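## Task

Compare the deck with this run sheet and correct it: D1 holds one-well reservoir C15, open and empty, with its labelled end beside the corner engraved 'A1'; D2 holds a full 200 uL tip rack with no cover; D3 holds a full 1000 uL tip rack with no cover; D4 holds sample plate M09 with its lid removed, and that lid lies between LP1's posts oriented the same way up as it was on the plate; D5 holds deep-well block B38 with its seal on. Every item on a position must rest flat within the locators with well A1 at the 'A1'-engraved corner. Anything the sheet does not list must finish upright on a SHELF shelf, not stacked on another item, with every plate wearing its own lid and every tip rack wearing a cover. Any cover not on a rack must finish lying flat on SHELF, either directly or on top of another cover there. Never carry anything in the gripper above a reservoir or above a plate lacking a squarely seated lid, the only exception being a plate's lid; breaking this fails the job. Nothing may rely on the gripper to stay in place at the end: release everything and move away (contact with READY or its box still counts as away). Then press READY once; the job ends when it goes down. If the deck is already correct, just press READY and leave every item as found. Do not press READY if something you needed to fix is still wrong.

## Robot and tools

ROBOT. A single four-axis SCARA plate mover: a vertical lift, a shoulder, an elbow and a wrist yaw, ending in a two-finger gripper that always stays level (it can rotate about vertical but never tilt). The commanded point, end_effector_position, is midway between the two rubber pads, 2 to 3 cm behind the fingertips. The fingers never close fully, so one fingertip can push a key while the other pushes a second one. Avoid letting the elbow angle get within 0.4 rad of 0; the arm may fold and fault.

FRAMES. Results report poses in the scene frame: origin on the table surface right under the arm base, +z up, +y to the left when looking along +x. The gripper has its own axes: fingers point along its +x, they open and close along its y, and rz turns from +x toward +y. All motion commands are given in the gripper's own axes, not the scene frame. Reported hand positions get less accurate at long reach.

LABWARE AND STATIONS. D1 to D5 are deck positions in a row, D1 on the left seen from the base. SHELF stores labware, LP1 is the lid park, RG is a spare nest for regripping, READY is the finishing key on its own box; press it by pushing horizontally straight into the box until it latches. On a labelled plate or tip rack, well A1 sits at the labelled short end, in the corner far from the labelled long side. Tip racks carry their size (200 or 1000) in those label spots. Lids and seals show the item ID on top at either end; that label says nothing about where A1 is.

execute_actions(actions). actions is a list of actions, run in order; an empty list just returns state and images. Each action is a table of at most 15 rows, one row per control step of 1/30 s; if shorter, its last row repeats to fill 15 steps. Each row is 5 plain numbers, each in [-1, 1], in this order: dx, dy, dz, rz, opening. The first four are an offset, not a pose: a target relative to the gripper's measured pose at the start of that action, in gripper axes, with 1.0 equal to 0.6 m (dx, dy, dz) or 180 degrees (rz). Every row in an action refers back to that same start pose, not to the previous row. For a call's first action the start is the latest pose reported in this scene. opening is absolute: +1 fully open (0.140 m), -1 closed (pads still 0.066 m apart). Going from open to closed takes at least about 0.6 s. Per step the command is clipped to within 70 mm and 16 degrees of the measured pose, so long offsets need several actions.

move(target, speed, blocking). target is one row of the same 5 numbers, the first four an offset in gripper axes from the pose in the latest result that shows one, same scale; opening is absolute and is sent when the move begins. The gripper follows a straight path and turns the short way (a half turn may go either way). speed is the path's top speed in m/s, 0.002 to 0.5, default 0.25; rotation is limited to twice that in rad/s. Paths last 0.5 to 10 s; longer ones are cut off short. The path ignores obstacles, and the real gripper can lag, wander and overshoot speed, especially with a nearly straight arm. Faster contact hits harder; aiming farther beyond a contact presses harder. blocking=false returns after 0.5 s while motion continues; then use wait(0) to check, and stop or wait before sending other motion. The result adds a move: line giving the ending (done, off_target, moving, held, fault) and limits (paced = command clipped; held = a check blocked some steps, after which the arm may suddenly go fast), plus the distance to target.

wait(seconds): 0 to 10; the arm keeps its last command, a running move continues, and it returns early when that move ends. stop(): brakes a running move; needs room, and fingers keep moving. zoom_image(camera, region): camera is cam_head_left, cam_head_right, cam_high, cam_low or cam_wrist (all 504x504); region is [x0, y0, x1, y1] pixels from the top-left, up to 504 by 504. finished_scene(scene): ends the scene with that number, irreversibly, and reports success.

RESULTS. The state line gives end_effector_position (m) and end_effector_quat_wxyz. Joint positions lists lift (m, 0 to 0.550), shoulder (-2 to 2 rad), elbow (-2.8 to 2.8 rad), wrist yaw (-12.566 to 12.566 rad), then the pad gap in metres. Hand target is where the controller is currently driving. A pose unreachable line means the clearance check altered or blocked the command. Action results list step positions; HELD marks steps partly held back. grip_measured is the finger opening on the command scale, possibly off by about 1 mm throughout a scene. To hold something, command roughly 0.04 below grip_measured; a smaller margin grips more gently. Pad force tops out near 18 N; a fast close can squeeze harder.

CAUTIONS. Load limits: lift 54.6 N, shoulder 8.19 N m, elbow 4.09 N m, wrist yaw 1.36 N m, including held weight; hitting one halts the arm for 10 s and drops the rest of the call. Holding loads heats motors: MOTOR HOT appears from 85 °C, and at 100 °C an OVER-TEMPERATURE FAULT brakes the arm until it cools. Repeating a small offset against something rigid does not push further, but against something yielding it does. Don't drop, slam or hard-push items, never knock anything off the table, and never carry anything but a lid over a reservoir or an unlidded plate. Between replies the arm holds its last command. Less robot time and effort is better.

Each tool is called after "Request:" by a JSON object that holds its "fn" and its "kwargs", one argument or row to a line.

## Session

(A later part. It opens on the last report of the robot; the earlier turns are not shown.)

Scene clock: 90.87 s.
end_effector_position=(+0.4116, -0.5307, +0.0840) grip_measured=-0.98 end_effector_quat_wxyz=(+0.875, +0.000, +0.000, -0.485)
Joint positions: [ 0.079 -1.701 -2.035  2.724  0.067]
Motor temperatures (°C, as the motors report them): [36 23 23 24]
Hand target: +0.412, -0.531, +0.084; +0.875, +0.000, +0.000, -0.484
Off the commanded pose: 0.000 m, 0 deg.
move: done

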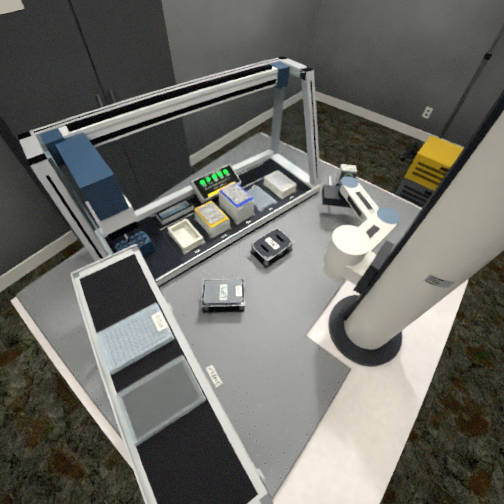

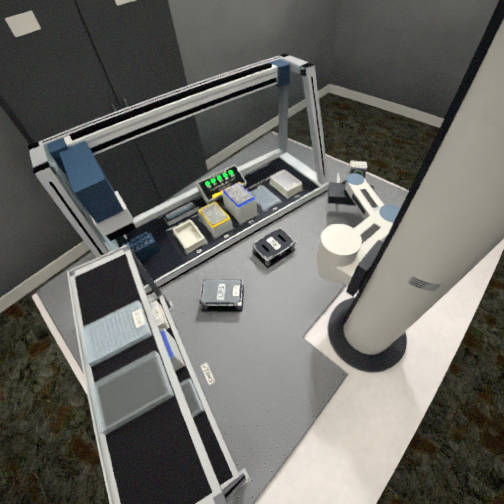

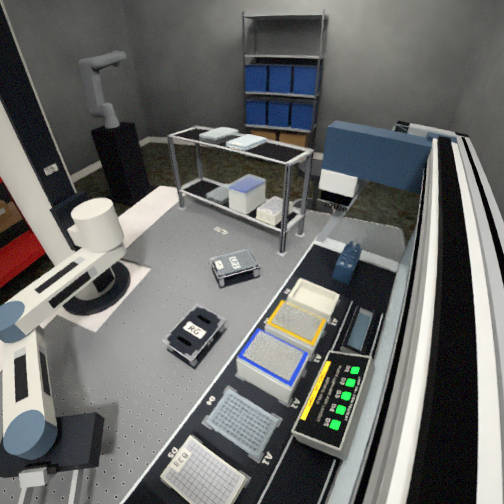

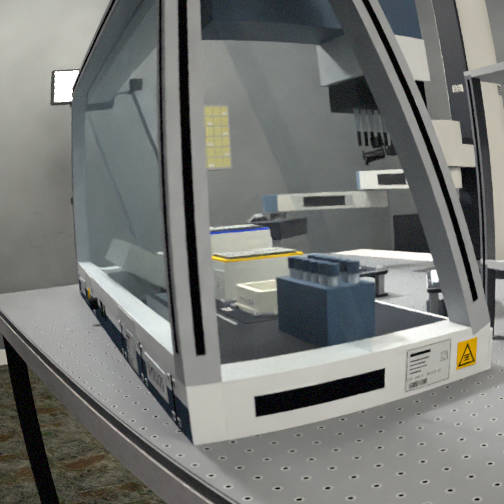

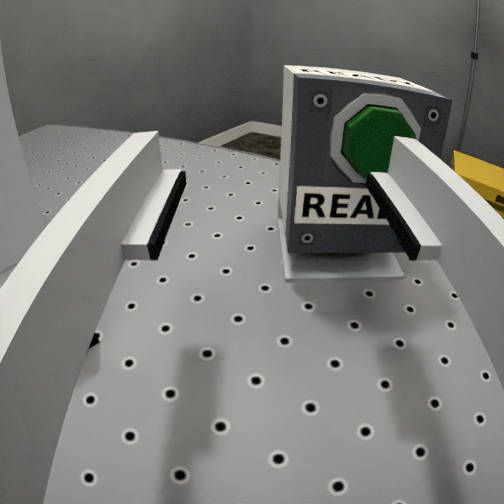

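Request:
{"fn": "zoom_image", "kwargs": {
  "camera": "cam_head_left",
  "region": [135, 300, 185, 345]
}}

Request:
{"fn": "zoom_image", "kwargs": {
  "camera": "cam_head_left",
  "region": [195, 272, 255, 318]
}}

Region (135, 300, 185, 345) of cam_head_left's 504x504 image, scaled by 10.080, with more detail than that image has; it fills the top 454 rows of this view, and the rest is white.

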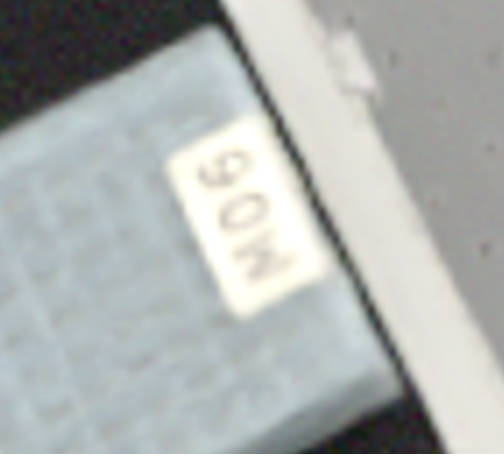

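Region (195, 272, 255, 318) of cam_head_left's 504x504 image, scaled by 8.400, with more detail than that image has; it fills the top 386 rows of this view, and the rest is white.

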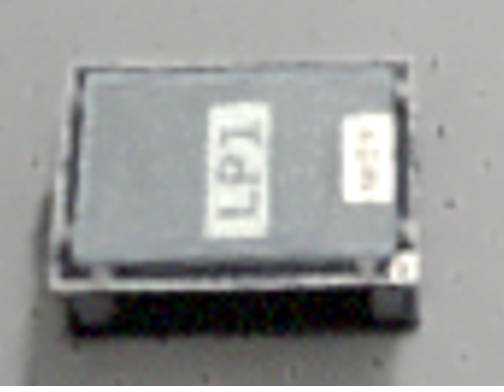

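Request:
{"fn": "move", "kwargs": {
  "target": [0.027, -0.0015, 0.003, 0, -1],
  "speed": 0.02
}}

Scene clock: 92.83 s.
end_effector_position=(+0.4193, -0.5448, +0.0858) grip_measured=-0.98 end_effector_quat_wxyz=(+0.874, +0.000, +0.000, -0.485)
Joint positions: [ 0.081 -1.641 -2.158  2.786  0.067]
Motor temperatures (°C, as the motors report them): [36 23 23 24]
move: unfinished (the scene ended)
The task's run has ended: the event that ends the task has happened.

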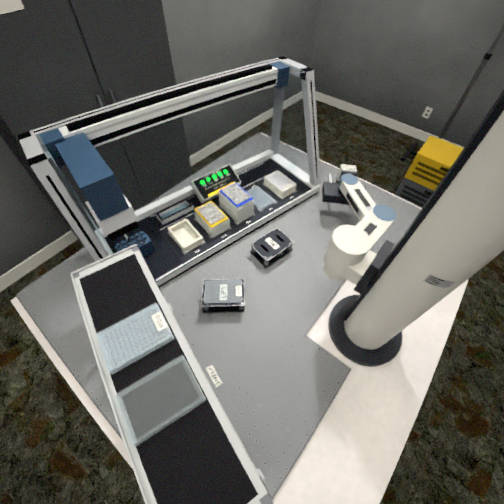

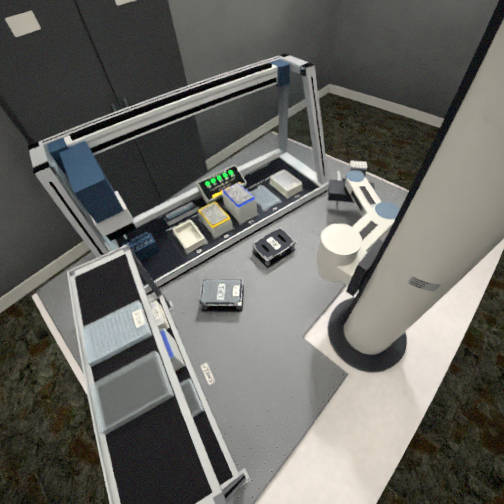

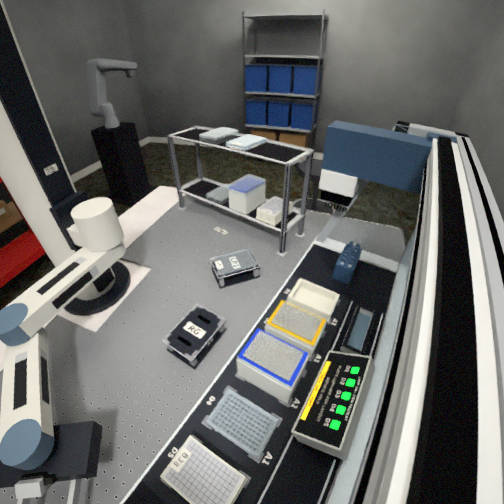

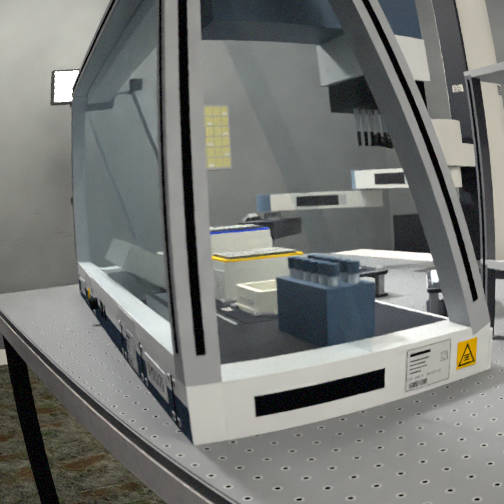

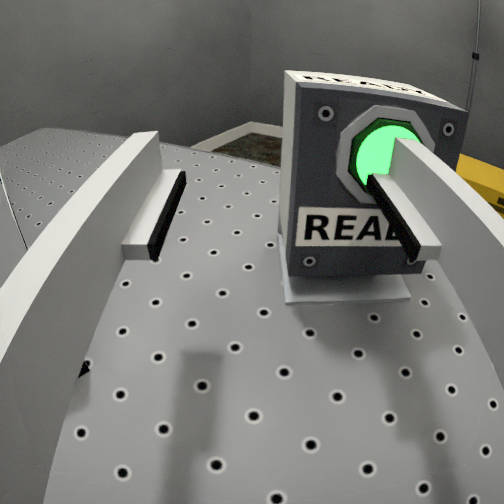

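Request:
{"fn": "finished_scene", "kwargs": {
  "scene": 2
}}

The scene is finished: the task was done.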